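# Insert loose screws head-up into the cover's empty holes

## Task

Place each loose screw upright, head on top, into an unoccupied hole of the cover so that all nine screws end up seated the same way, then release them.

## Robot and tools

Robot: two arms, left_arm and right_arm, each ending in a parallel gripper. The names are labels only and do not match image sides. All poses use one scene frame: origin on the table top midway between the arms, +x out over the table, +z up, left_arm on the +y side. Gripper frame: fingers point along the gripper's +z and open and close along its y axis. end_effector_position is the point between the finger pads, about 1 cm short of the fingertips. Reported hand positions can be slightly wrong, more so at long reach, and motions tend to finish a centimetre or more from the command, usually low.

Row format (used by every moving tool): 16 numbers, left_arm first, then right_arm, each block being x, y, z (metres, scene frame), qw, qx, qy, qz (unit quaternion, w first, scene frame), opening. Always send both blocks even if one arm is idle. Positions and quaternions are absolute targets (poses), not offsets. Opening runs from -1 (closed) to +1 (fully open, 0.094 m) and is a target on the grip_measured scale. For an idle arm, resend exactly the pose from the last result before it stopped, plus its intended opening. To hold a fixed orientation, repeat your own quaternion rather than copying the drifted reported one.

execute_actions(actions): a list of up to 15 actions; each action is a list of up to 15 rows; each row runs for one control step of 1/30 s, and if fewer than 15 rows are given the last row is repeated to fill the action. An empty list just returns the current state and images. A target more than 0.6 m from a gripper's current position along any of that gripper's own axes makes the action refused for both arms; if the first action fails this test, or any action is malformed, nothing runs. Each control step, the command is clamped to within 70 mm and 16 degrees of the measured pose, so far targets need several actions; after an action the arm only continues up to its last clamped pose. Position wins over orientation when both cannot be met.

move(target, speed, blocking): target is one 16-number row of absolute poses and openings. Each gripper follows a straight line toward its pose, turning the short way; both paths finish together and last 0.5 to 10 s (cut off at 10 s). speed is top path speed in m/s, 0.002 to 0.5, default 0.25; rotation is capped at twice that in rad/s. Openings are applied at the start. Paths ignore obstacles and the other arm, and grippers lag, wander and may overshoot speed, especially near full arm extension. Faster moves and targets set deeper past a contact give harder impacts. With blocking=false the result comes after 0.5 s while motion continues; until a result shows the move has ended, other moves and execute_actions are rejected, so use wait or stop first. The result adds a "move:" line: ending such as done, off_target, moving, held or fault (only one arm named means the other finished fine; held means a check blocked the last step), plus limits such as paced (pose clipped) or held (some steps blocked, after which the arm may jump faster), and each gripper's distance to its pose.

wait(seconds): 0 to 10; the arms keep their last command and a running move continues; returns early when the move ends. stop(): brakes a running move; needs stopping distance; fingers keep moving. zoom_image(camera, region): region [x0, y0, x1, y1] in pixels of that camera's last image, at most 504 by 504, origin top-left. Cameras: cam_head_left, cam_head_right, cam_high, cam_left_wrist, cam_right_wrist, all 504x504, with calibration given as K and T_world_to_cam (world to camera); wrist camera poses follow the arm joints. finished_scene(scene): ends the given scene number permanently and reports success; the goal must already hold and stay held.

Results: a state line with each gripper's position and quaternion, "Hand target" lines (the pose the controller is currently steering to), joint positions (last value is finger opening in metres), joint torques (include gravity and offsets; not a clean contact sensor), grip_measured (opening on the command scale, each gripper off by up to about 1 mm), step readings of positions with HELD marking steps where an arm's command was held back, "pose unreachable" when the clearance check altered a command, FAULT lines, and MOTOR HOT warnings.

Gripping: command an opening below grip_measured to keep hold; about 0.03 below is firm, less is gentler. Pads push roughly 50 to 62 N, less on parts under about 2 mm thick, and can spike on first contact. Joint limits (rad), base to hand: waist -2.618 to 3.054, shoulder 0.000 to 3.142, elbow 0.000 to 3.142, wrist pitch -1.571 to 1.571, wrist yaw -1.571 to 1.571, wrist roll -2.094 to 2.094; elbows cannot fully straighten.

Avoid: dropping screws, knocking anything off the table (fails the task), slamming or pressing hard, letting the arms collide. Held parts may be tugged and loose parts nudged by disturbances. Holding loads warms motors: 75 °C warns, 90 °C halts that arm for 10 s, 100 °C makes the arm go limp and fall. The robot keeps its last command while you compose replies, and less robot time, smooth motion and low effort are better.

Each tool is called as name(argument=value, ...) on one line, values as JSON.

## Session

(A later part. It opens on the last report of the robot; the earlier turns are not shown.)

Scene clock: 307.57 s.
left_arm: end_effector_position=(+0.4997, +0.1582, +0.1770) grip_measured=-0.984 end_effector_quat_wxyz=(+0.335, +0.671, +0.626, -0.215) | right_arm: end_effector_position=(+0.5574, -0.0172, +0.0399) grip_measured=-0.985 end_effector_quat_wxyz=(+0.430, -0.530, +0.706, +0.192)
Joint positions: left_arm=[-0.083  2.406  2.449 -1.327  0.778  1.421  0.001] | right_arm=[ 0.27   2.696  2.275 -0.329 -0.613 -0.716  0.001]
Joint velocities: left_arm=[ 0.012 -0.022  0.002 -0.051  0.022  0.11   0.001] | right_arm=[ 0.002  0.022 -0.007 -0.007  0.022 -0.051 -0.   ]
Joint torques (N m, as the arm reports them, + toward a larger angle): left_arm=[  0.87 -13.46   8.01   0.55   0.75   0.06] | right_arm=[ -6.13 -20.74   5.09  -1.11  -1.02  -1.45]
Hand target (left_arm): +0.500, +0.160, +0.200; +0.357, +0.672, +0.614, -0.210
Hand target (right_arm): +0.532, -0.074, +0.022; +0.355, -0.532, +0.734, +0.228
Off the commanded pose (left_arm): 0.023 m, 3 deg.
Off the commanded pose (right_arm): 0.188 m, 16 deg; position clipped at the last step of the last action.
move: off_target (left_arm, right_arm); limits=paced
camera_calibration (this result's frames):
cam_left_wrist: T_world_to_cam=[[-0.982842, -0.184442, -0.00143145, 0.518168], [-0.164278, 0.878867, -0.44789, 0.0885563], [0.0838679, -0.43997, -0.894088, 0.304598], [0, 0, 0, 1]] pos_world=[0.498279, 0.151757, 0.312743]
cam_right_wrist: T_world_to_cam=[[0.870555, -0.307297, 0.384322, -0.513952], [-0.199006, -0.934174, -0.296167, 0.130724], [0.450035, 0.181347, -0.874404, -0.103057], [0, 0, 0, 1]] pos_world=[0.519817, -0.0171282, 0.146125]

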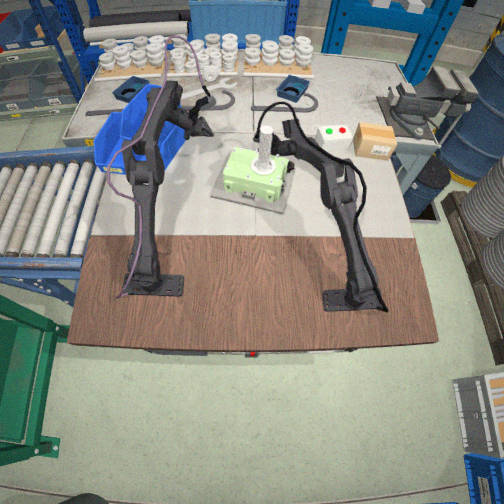

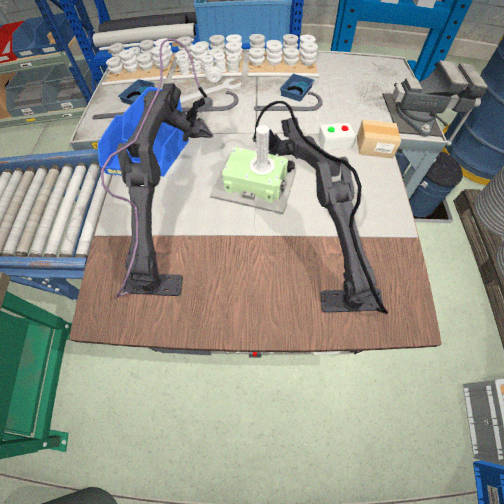

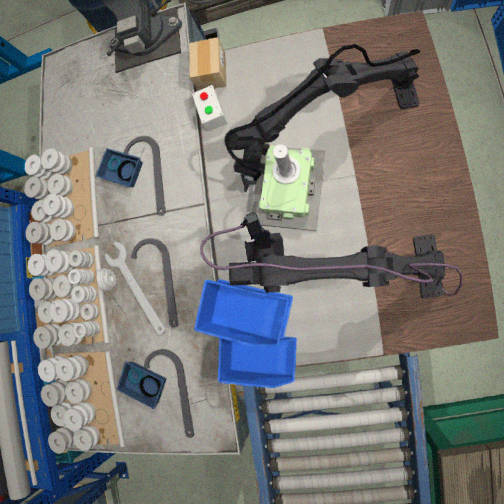

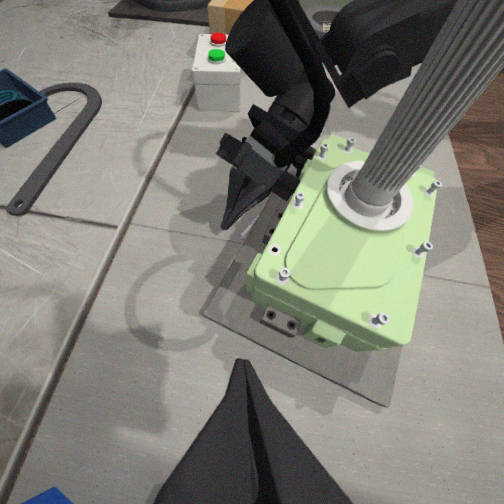

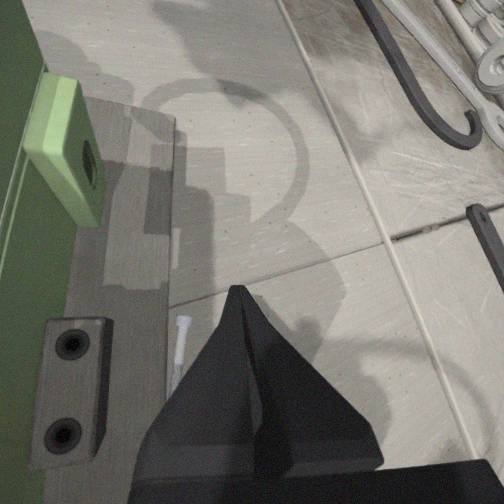

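move(target=[0.5,0.16,0.2,0.356,0.672,0.614,-0.211,-1,0.55,-0.01,0.06,0.304,-0.563,0.733,0.233,0.15], speed=0.06)

move(target=[0.5,0.16,0.2,0.356,0.672,0.614,-0.211,-1,0.542,-0.01,0.008,0.304,-0.563,0.733,0.233,0.15], speed=0.05)

move(target=[0.5,0.16,0.2,0.356,0.672,0.614,-0.211,-1,0.542,-0.01,0.008,0.304,-0.563,0.733,0.233,-1], speed=0.05)

Scene clock: 310.37 s.
left_arm: end_effector_position=(+0.4996, +0.1582, +0.1770) grip_measured=-0.984 end_effector_quat_wxyz=(+0.335, +0.671, +0.626, -0.215) | right_arm: end_effector_position=(+0.5530, -0.0145, +0.0568) grip_measured=+0.148 end_effector_quat_wxyz=(+0.372, -0.532, +0.732, +0.208)
Joint positions: left_arm=[-0.083  2.406  2.449 -1.327  0.778  1.421  0.001] | right_arm=[ 0.277  2.905  2.841 -0.824 -0.607 -0.729  0.054]
Joint velocities: left_arm=[ 0.007 -0.012  0.002 -0.022 -0.037  0.066  0.001] | right_arm=[ 0.012 -0.002 -0.002  0.037 -0.037 -0.051  0.   ]
Joint torques (N m, as the arm reports them, + toward a larger angle): left_arm=[  0.87 -13.48   8.01   0.56   0.75   0.06] | right_arm=[  0.54 -18.14   8.93   1.11  -0.3    0.06]
Hand target (left_arm): +0.499, +0.160, +0.200; +0.357, +0.672, +0.614, -0.210
Hand target (right_arm): +0.550, -0.010, +0.060; +0.370, -0.532, +0.731, +0.212
Off the commanded pose (left_arm): 0.023 m, 3 deg.
Off the commanded pose (right_arm): 0.006 m, 9 deg.
elbow stopped short (right arm): the move would have taken joint 3 (elbow) straighter than the controller allows; a more bent joint 3 avoids this.
move: off_target (left_arm, right_arm)
camera_calibration (this result's frames):
cam_left_wrist: T_world_to_cam=[[-0.982863, -0.184337, -0.000962203, 0.517982], [-0.16437, 0.878739, -0.448108, 0.0886919], [0.0834482, -0.44027, -0.893979, 0.304848], [0, 0, 0, 1]] pos_world=[0.498245, 0.151762, 0.31277]
cam_right_wrist: T_world_to_cam=[[0.914626, -0.280742, 0.290934, -0.53441], [-0.220267, -0.94944, -0.223712, 0.144797], [0.33903, 0.14053, -0.93022, -0.0227166], [0, 0, 0, 1]] pos_world=[0.528381, -0.00936313, 0.166739]

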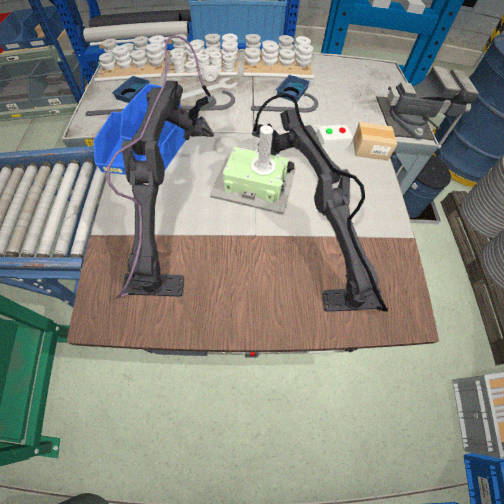

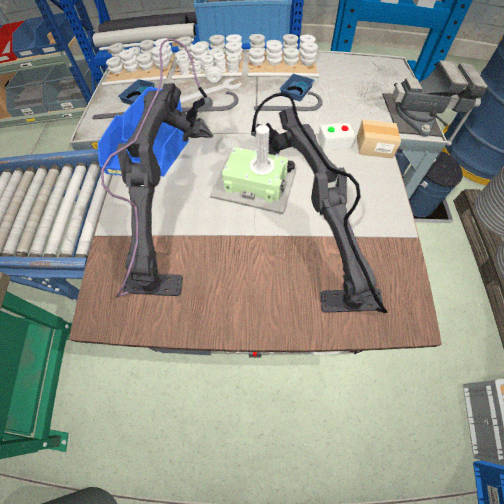

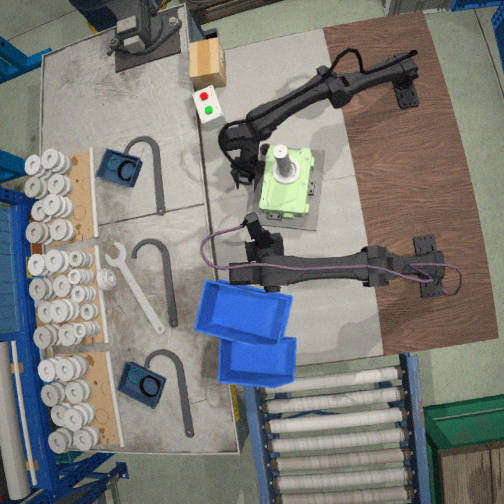

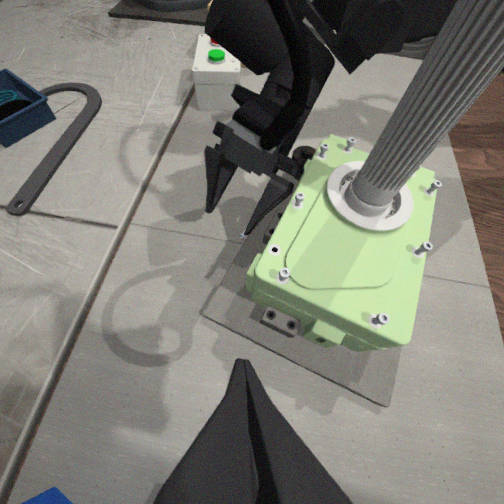

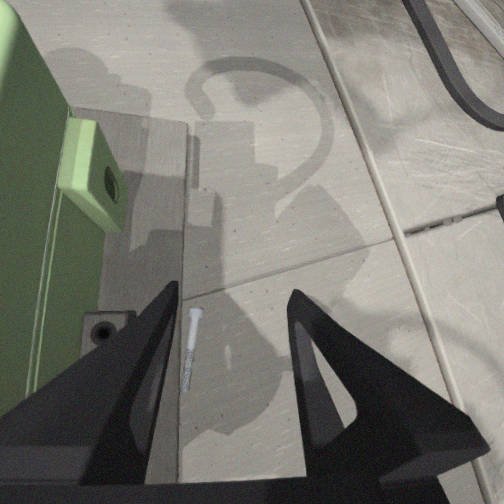

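Scene clock: 312.17 s.
left_arm: end_effector_position=(+0.4996, +0.1582, +0.1769) grip_measured=-0.984 end_effector_quat_wxyz=(+0.334, +0.671, +0.626, -0.215) | right_arm: end_effector_position=(+0.5521, -0.0119, +0.0455) grip_measured=+0.148 end_effector_quat_wxyz=(+0.372, -0.544, +0.722, +0.210)
Joint positions: left_arm=[-0.083  2.406  2.449 -1.327  0.778  1.421  0.001] | right_arm=[ 0.278  2.935  2.858 -0.818 -0.621 -0.76   0.054]
Joint velocities: left_arm=[-0.022 -0.012  0.012  0.022  0.007 -0.066 -0.   ] | right_arm=[-0.007 -0.017  0.007 -0.007 -0.007  0.022  0.001]
Joint torques (N m, as the arm reports them, + toward a larger angle): left_arm=[  0.88 -13.48   8.02   0.57   0.75   0.05] | right_arm=[  0.49 -14.07   7.53   0.97  -0.27  -0.11]
Hand target (left_arm): +0.499, +0.160, +0.200; +0.357, +0.672, +0.614, -0.210
Hand target (right_arm): +0.541, -0.011, +0.009; +0.338, -0.547, +0.733, +0.221
Off the commanded pose (left_arm): 0.023 m, 3 deg.
Off the commanded pose (right_arm): 0.039 m, 9 deg.
elbow stopped short (right arm): the move would have taken joint 3 (elbow) straighter than the controller allows; a more bent joint 3 avoids this.
move: off_target (left_arm, right_arm)
camera_calibration (this result's frames):
cam_left_wrist: T_world_to_cam=[[-0.982843, -0.184442, -0.0010655, 0.518034], [-0.164448, 0.878884, -0.447794, 0.0885938], [0.0835286, -0.439936, -0.894136, 0.304761], [0, 0, 0, 1]] pos_world=[0.498259, 0.151759, 0.312722]
cam_right_wrist: T_world_to_cam=[[0.919344, -0.252874, 0.301433, -0.532323], [-0.189584, -0.956019, -0.223796, 0.127536], [0.344768, 0.148599, -0.926851, -0.0365332], [0, 0, 0, 1]] pos_world=[0.526162, -0.00725434, 0.155141]

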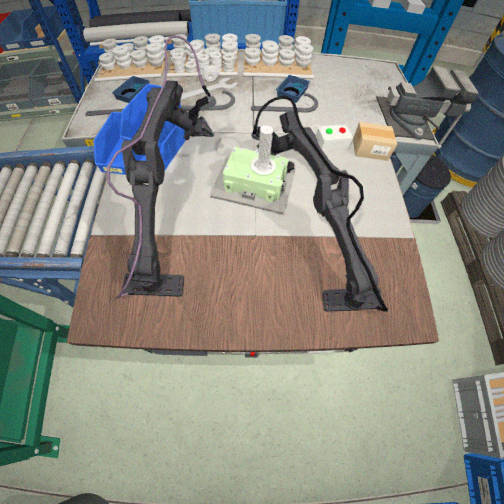

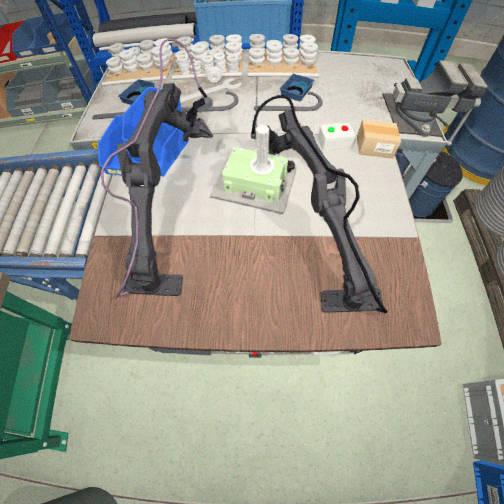

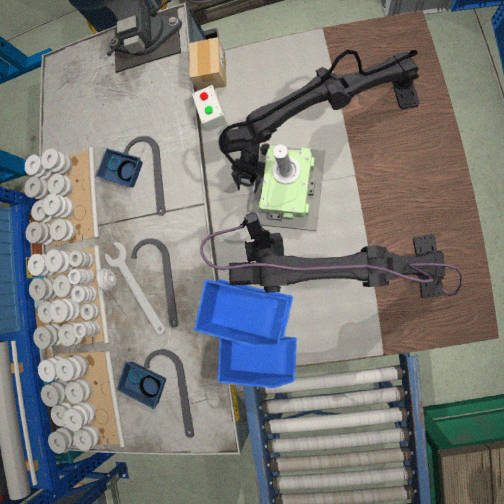

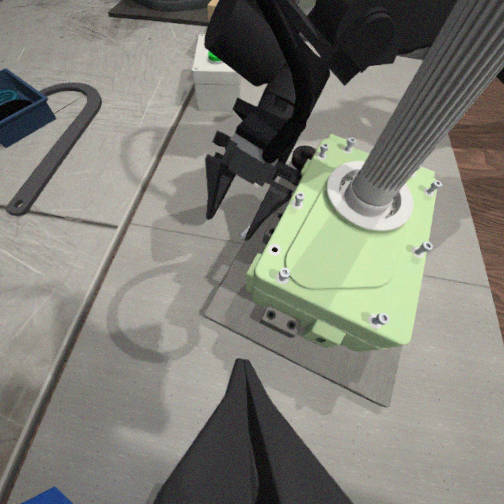

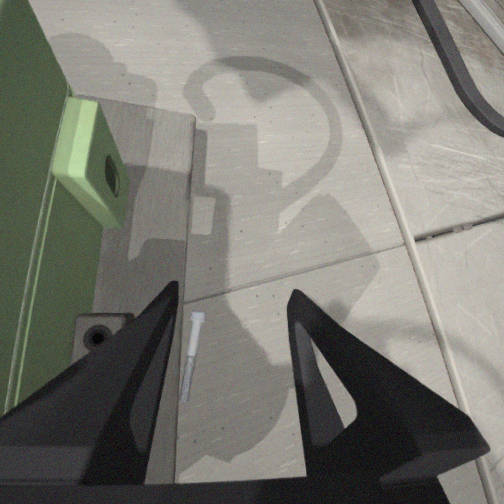

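Scene clock: 313.90 s.
left_arm: end_effector_position=(+0.4996, +0.1582, +0.1770) grip_measured=-0.984 end_effector_quat_wxyz=(+0.335, +0.671, +0.626, -0.215) | right_arm: end_effector_position=(+0.5493, -0.0117, +0.0259) grip_measured=-0.985 end_effector_quat_wxyz=(+0.359, -0.544, +0.728, +0.213)
Joint positions: left_arm=[-0.083  2.406  2.449 -1.327  0.778  1.421  0.001] | right_arm=[ 0.281  2.965  2.858 -0.819 -0.618 -0.764  0.001]
Joint velocities: left_arm=[ 0.002  0.017 -0.002  0.022  0.022  0.037  0.001] | right_arm=[-0.002  0.002 -0.027 -0.022  0.022  0.007  0.   ]
Joint torques (N m, as the arm reports them, + toward a larger angle): left_arm=[  0.87 -13.48   8.01   0.56   0.73   0.06] | right_arm=[  0.39 -16.45   7.54   1.01  -0.32  -0.06]
Hand target (left_arm): +0.499, +0.160, +0.200; +0.357, +0.672, +0.614, -0.210
Hand target (right_arm): +0.541, -0.010, +0.008; +0.339, -0.546, +0.733, +0.221
Off the commanded pose (left_arm): 0.023 m, 3 deg.
Off the commanded pose (right_arm): 0.019 m, 7 deg.
elbow stopped short (right arm): the move would have taken joint 3 (elbow) straighter than the controller allows; a more bent joint 3 avoids this.
move: off_target (left_arm, right_arm)
camera_calibration (this result's frames):
cam_left_wrist: T_world_to_cam=[[-0.982863, -0.184337, -0.000962203, 0.517982], [-0.16437, 0.878739, -0.448108, 0.0886919], [0.0834482, -0.44027, -0.893979, 0.304848], [0, 0, 0, 1]] pos_world=[0.498245, 0.151762, 0.31277]
cam_right_wrist: T_world_to_cam=[[0.927549, -0.24679, 0.280619, -0.527663], [-0.192653, -0.959228, -0.206803, 0.12404], [0.320215, 0.137757, -0.937276, -0.0401385], [0, 0, 0, 1]] pos_world=[0.526183, -0.00571007, 0.136103]

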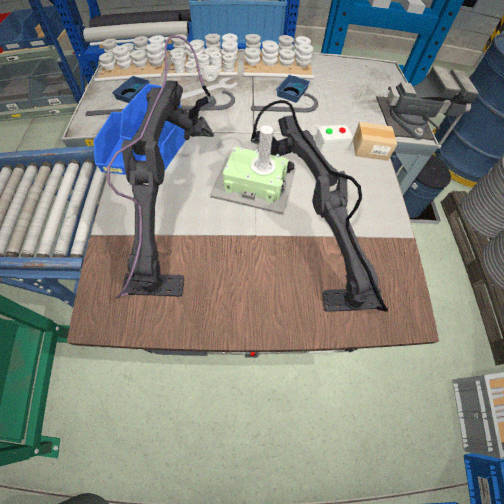

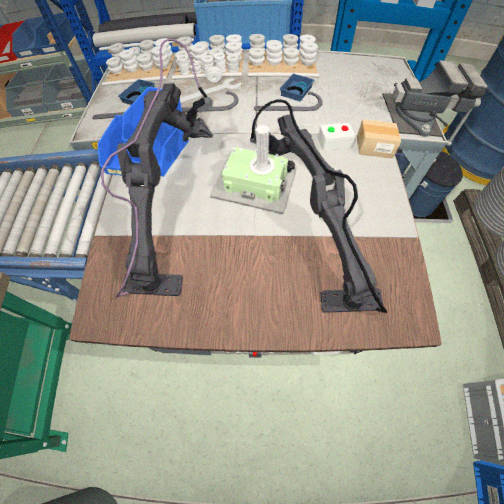

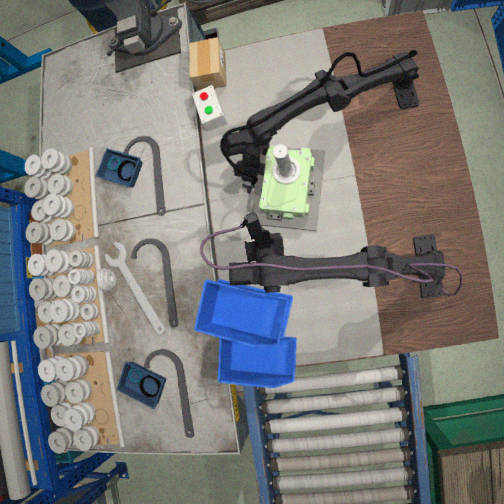

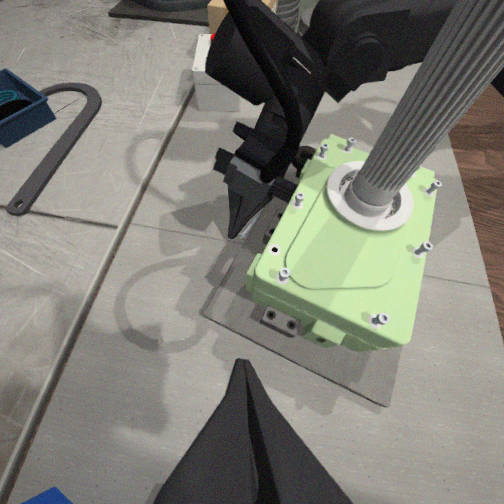

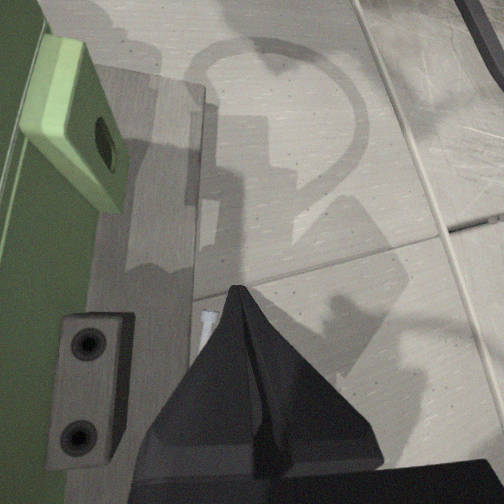

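move(target=[0.5,0.16,0.2,0.356,0.672,0.614,-0.211,-1,0.58,-0.012,0.012,0.304,-0.563,0.733,0.233,-1], speed=0.05)

move(target=[0.5,0.16,0.2,0.356,0.672,0.614,-0.211,-1,0.58,-0.012,0.012,0.304,-0.563,0.733,0.233,0.9], speed=0.05)

move(target=[0.5,0.16,0.2,0.356,0.672,0.614,-0.211,-1,0.535,-0.18,0.012,0.304,-0.563,0.733,0.233,0.9], speed=0.04)

Scene clock: 315.63 s.
left_arm: end_effector_position=(+0.4996, +0.1582, +0.1770) grip_measured=-0.984 end_effector_quat_wxyz=(+0.335, +0.671, +0.626, -0.215) | right_arm: end_effector_position=(+0.5773, -0.0068, +0.0269) grip_measured=-0.985 end_effector_quat_wxyz=(+0.413, -0.521, +0.721, +0.195)
Joint positions: left_arm=[-0.083  2.406  2.449 -1.327  0.778  1.421  0.001] | right_arm=[ 0.28   3.001  2.858 -0.636 -0.593 -0.688  0.001]
Joint velocities: left_arm=[-0.007 -0.007 -0.002 -0.007 -0.081 -0.007 -0.   ] | right_arm=[-0.002 -0.007  0.002  0.007 -0.11   0.007 -0.   ]
Joint torques (N m, as the arm reports them, + toward a larger angle): left_arm=[  0.88 -13.46   8.01   0.57   0.74   0.06] | right_arm=[ -0.47 -16.98   7.72   1.39  -0.21   0.1 ]
Hand target (left_arm): +0.499, +0.160, +0.200; +0.357, +0.672, +0.614, -0.210
Hand target (right_arm): +0.578, -0.013, +0.012; +0.404, -0.514, +0.731, +0.195
Off the commanded pose (left_arm): 0.023 m, 3 deg.
Off the commanded pose (right_arm): 0.016 m, 14 deg.
elbow stopped short (right arm): the move would have taken joint 3 (elbow) straighter than the controller allows; a more bent joint 3 avoids this.
move: off_target (left_arm, right_arm)
camera_calibration (this result's frames):
cam_left_wrist: T_world_to_cam=[[-0.982863, -0.184337, -0.000962203, 0.517982], [-0.16437, 0.878739, -0.448108, 0.0886919], [0.0834482, -0.44027, -0.893979, 0.304848], [0, 0, 0, 1]] pos_world=[0.498245, 0.151762, 0.31277]
cam_right_wrist: T_world_to_cam=[[0.880313, -0.320913, 0.349375, -0.527871], [-0.230405, -0.933001, -0.276446, 0.158168], [0.414683, 0.162861, -0.895273, -0.104407], [0, 0, 0, 1]] pos_world=[0.54443, -0.00482631, 0.134677]

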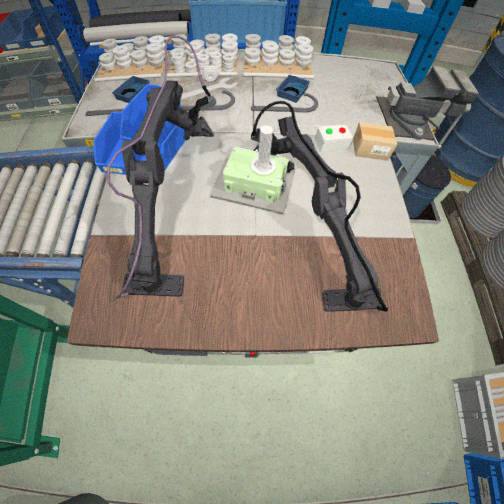

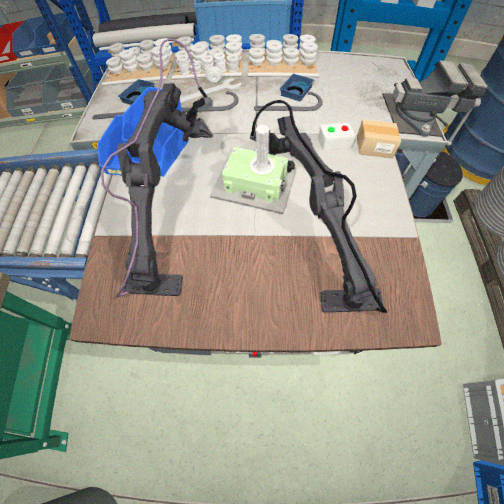

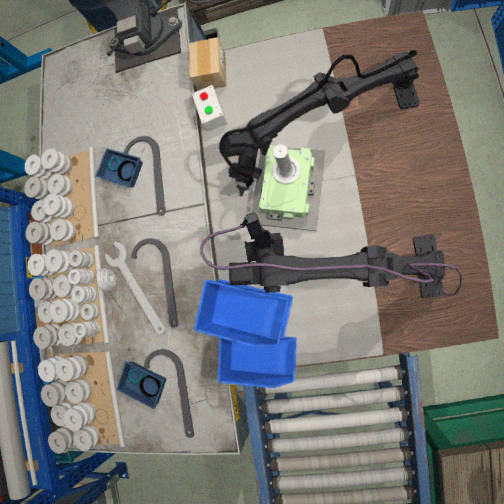

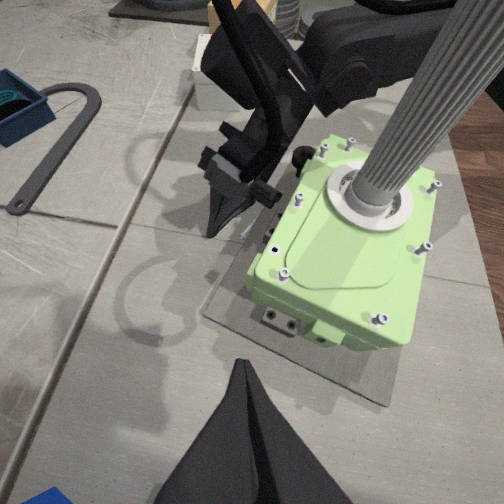

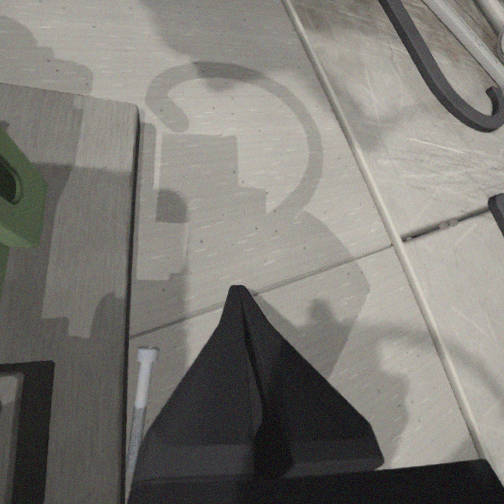

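Scene clock: 318.33 s.
left_arm: end_effector_position=(+0.4996, +0.1582, +0.1769) grip_measured=-0.984 end_effector_quat_wxyz=(+0.334, +0.671, +0.626, -0.215) | right_arm: end_effector_position=(+0.5891, -0.0121, +0.0388) grip_measured=+0.898 end_effector_quat_wxyz=(+0.436, -0.514, +0.716, +0.182)
Joint positions: left_arm=[-0.083  2.406  2.449 -1.327  0.778  1.421  0.001] | right_arm=[ 0.27   2.995  2.862 -0.59  -0.582 -0.679  0.089]
Joint velocities: left_arm=[-0.002 -0.022 -0.017 -0.022 -0.051  0.037 -0.001] | right_arm=[ 0.002  0.002 -0.002 -0.007 -0.007  0.051  0.001]
Joint torques (N m, as the arm reports them, + toward a larger angle): left_arm=[  0.87 -13.47   8.01   0.56   0.73   0.05] | right_arm=[  0.21 -16.44   7.45   1.09  -0.26   0.  ]
Hand target (left_arm): +0.499, +0.160, +0.200; +0.357, +0.672, +0.614, -0.210
Hand target (right_arm): +0.579, -0.012, +0.012; +0.407, -0.513, +0.730, +0.195
Off the commanded pose (left_arm): 0.023 m, 3 deg.
Off the commanded pose (right_arm): 0.028 m, 17 deg; orientation clipped at the last step of the last action.
elbow stopped short (right arm): the move would have taken joint 3 (elbow) straighter than the controller allows; a more bent joint 3 avoids this.
move: off_target (left_arm, right_arm); limits=paced
camera_calibration (this result's frames):
cam_left_wrist: T_world_to_cam=[[-0.982843, -0.184442, -0.0010655, 0.518034], [-0.164448, 0.878884, -0.447794, 0.0885938], [0.0835286, -0.439936, -0.894136, 0.304761], [0, 0, 0, 1]] pos_world=[0.498259, 0.151759, 0.312722]
cam_right_wrist: T_world_to_cam=[[0.854555, -0.345924, 0.387392, -0.530678], [-0.237851, -0.92375, -0.300188, 0.164719], [0.461695, 0.164386, -0.871673, -0.126336], [0, 0, 0, 1]] pos_world=[0.551001, -0.0106469, 0.144903]

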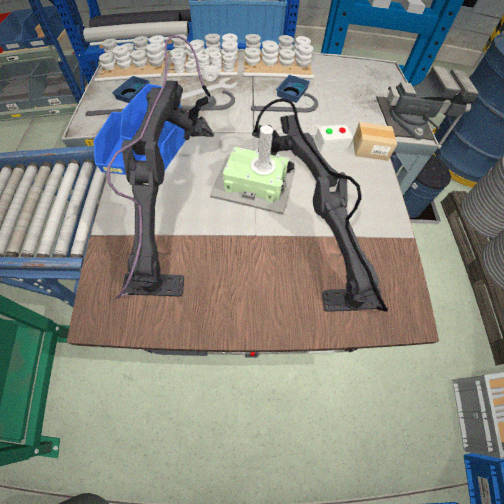

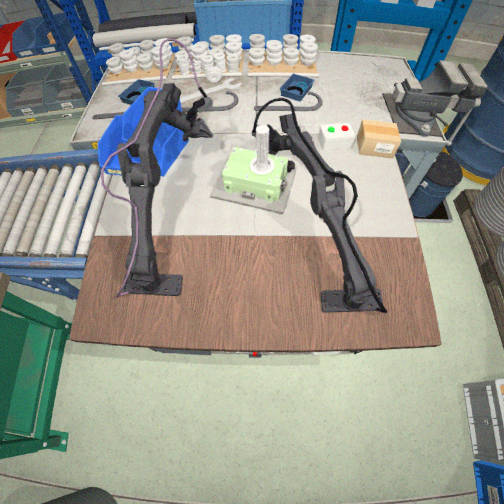

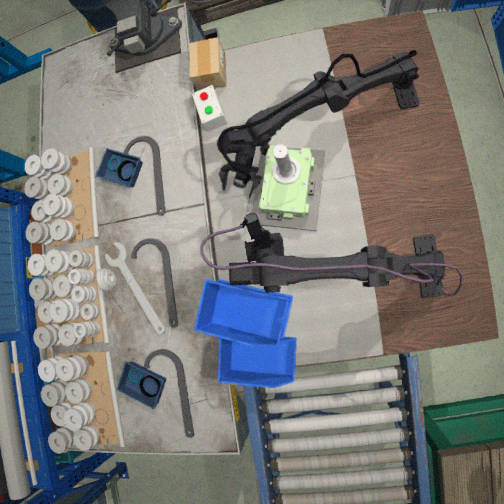

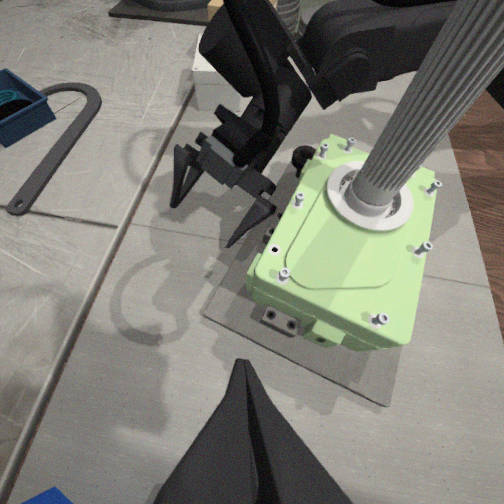

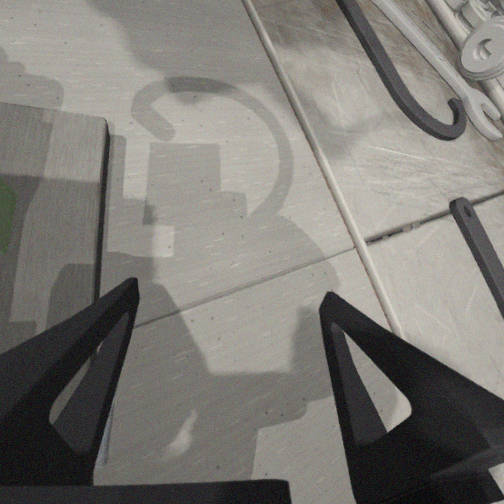

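Scene clock: 323.03 s.
left_arm: end_effector_position=(+0.4996, +0.1582, +0.1769) grip_measured=-0.984 end_effector_quat_wxyz=(+0.334, +0.671, +0.626, -0.215) | right_arm: end_effector_position=(+0.5695, -0.0834, +0.0351) grip_measured=+0.898 end_effector_quat_wxyz=(+0.408, -0.566, +0.688, +0.201)
Joint positions: left_arm=[-0.083  2.406  2.449 -1.327  0.778  1.421  0.001] | right_arm=[ 0.141  2.82   2.553 -0.645 -0.736 -0.945  0.089]
Joint velocities: left_arm=[-0.002  0.012 -0.027 -0.051  0.007  0.022 -0.001] | right_arm=[ 0.007  0.012 -0.002  0.007 -0.037  0.022  0.   ]
Joint torques (N m, as the arm reports them, + toward a larger angle): left_arm=[  0.87 -13.48   8.     0.56   0.74   0.06] | right_arm=[ -6.14 -19.61   6.03  -0.95  -0.38  -0.88]
Hand target (left_arm): +0.499, +0.160, +0.200; +0.357, +0.672, +0.614, -0.210
Hand target (right_arm): +0.549, -0.144, +0.017; +0.343, -0.540, +0.735, +0.223
Off the commanded pose (left_arm): 0.023 m, 3 deg.
Off the commanded pose (right_arm): 0.105 m, 14 deg; position clipped at the last step of the last action.
move: off_target (left_arm, right_arm); limits=paced
camera_calibration (this result's frames):
cam_left_wrist: T_world_to_cam=[[-0.982843, -0.184442, -0.0010655, 0.518034], [-0.164448, 0.878884, -0.447794, 0.0885938], [0.0835286, -0.439936, -0.894136, 0.304761], [0, 0, 0, 1]] pos_world=[0.498259, 0.151759, 0.312722]
cam_right_wrist: T_world_to_cam=[[0.897479, -0.218387, 0.383196, -0.550858], [-0.120922, -0.957354, -0.262396, 0.0223411], [0.424158, 0.189158, -0.885612, -0.0848491], [0, 0, 0, 1]] pos_world=[0.533075, -0.0828622, 0.141805]

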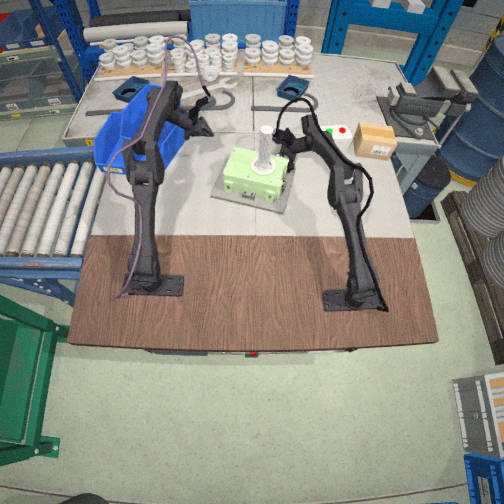

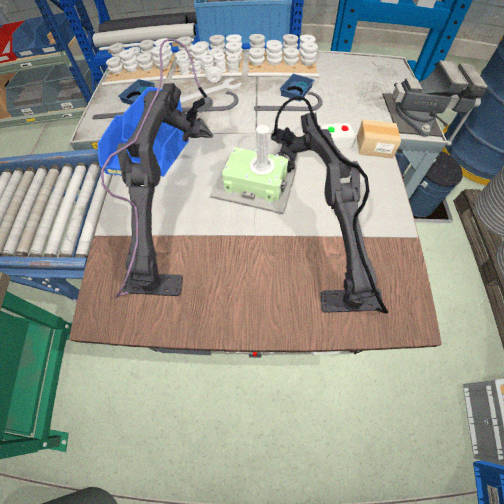

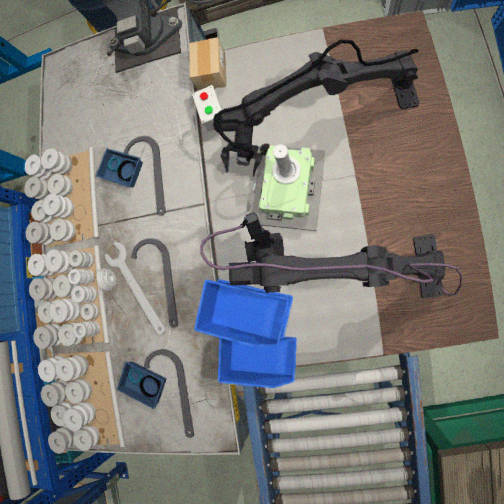

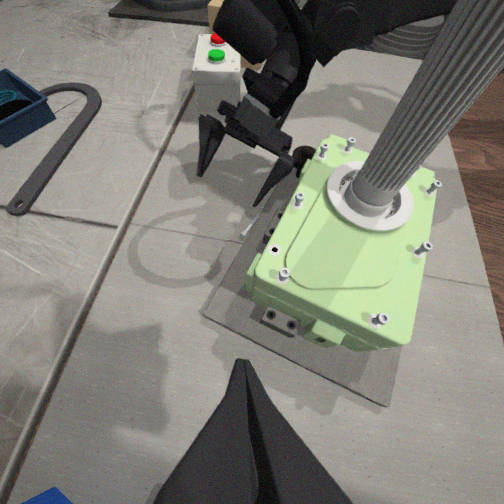

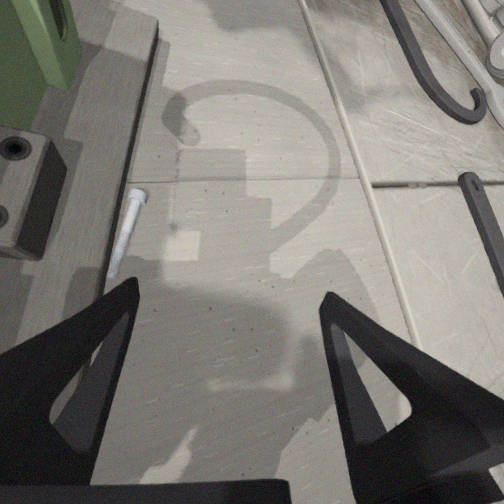

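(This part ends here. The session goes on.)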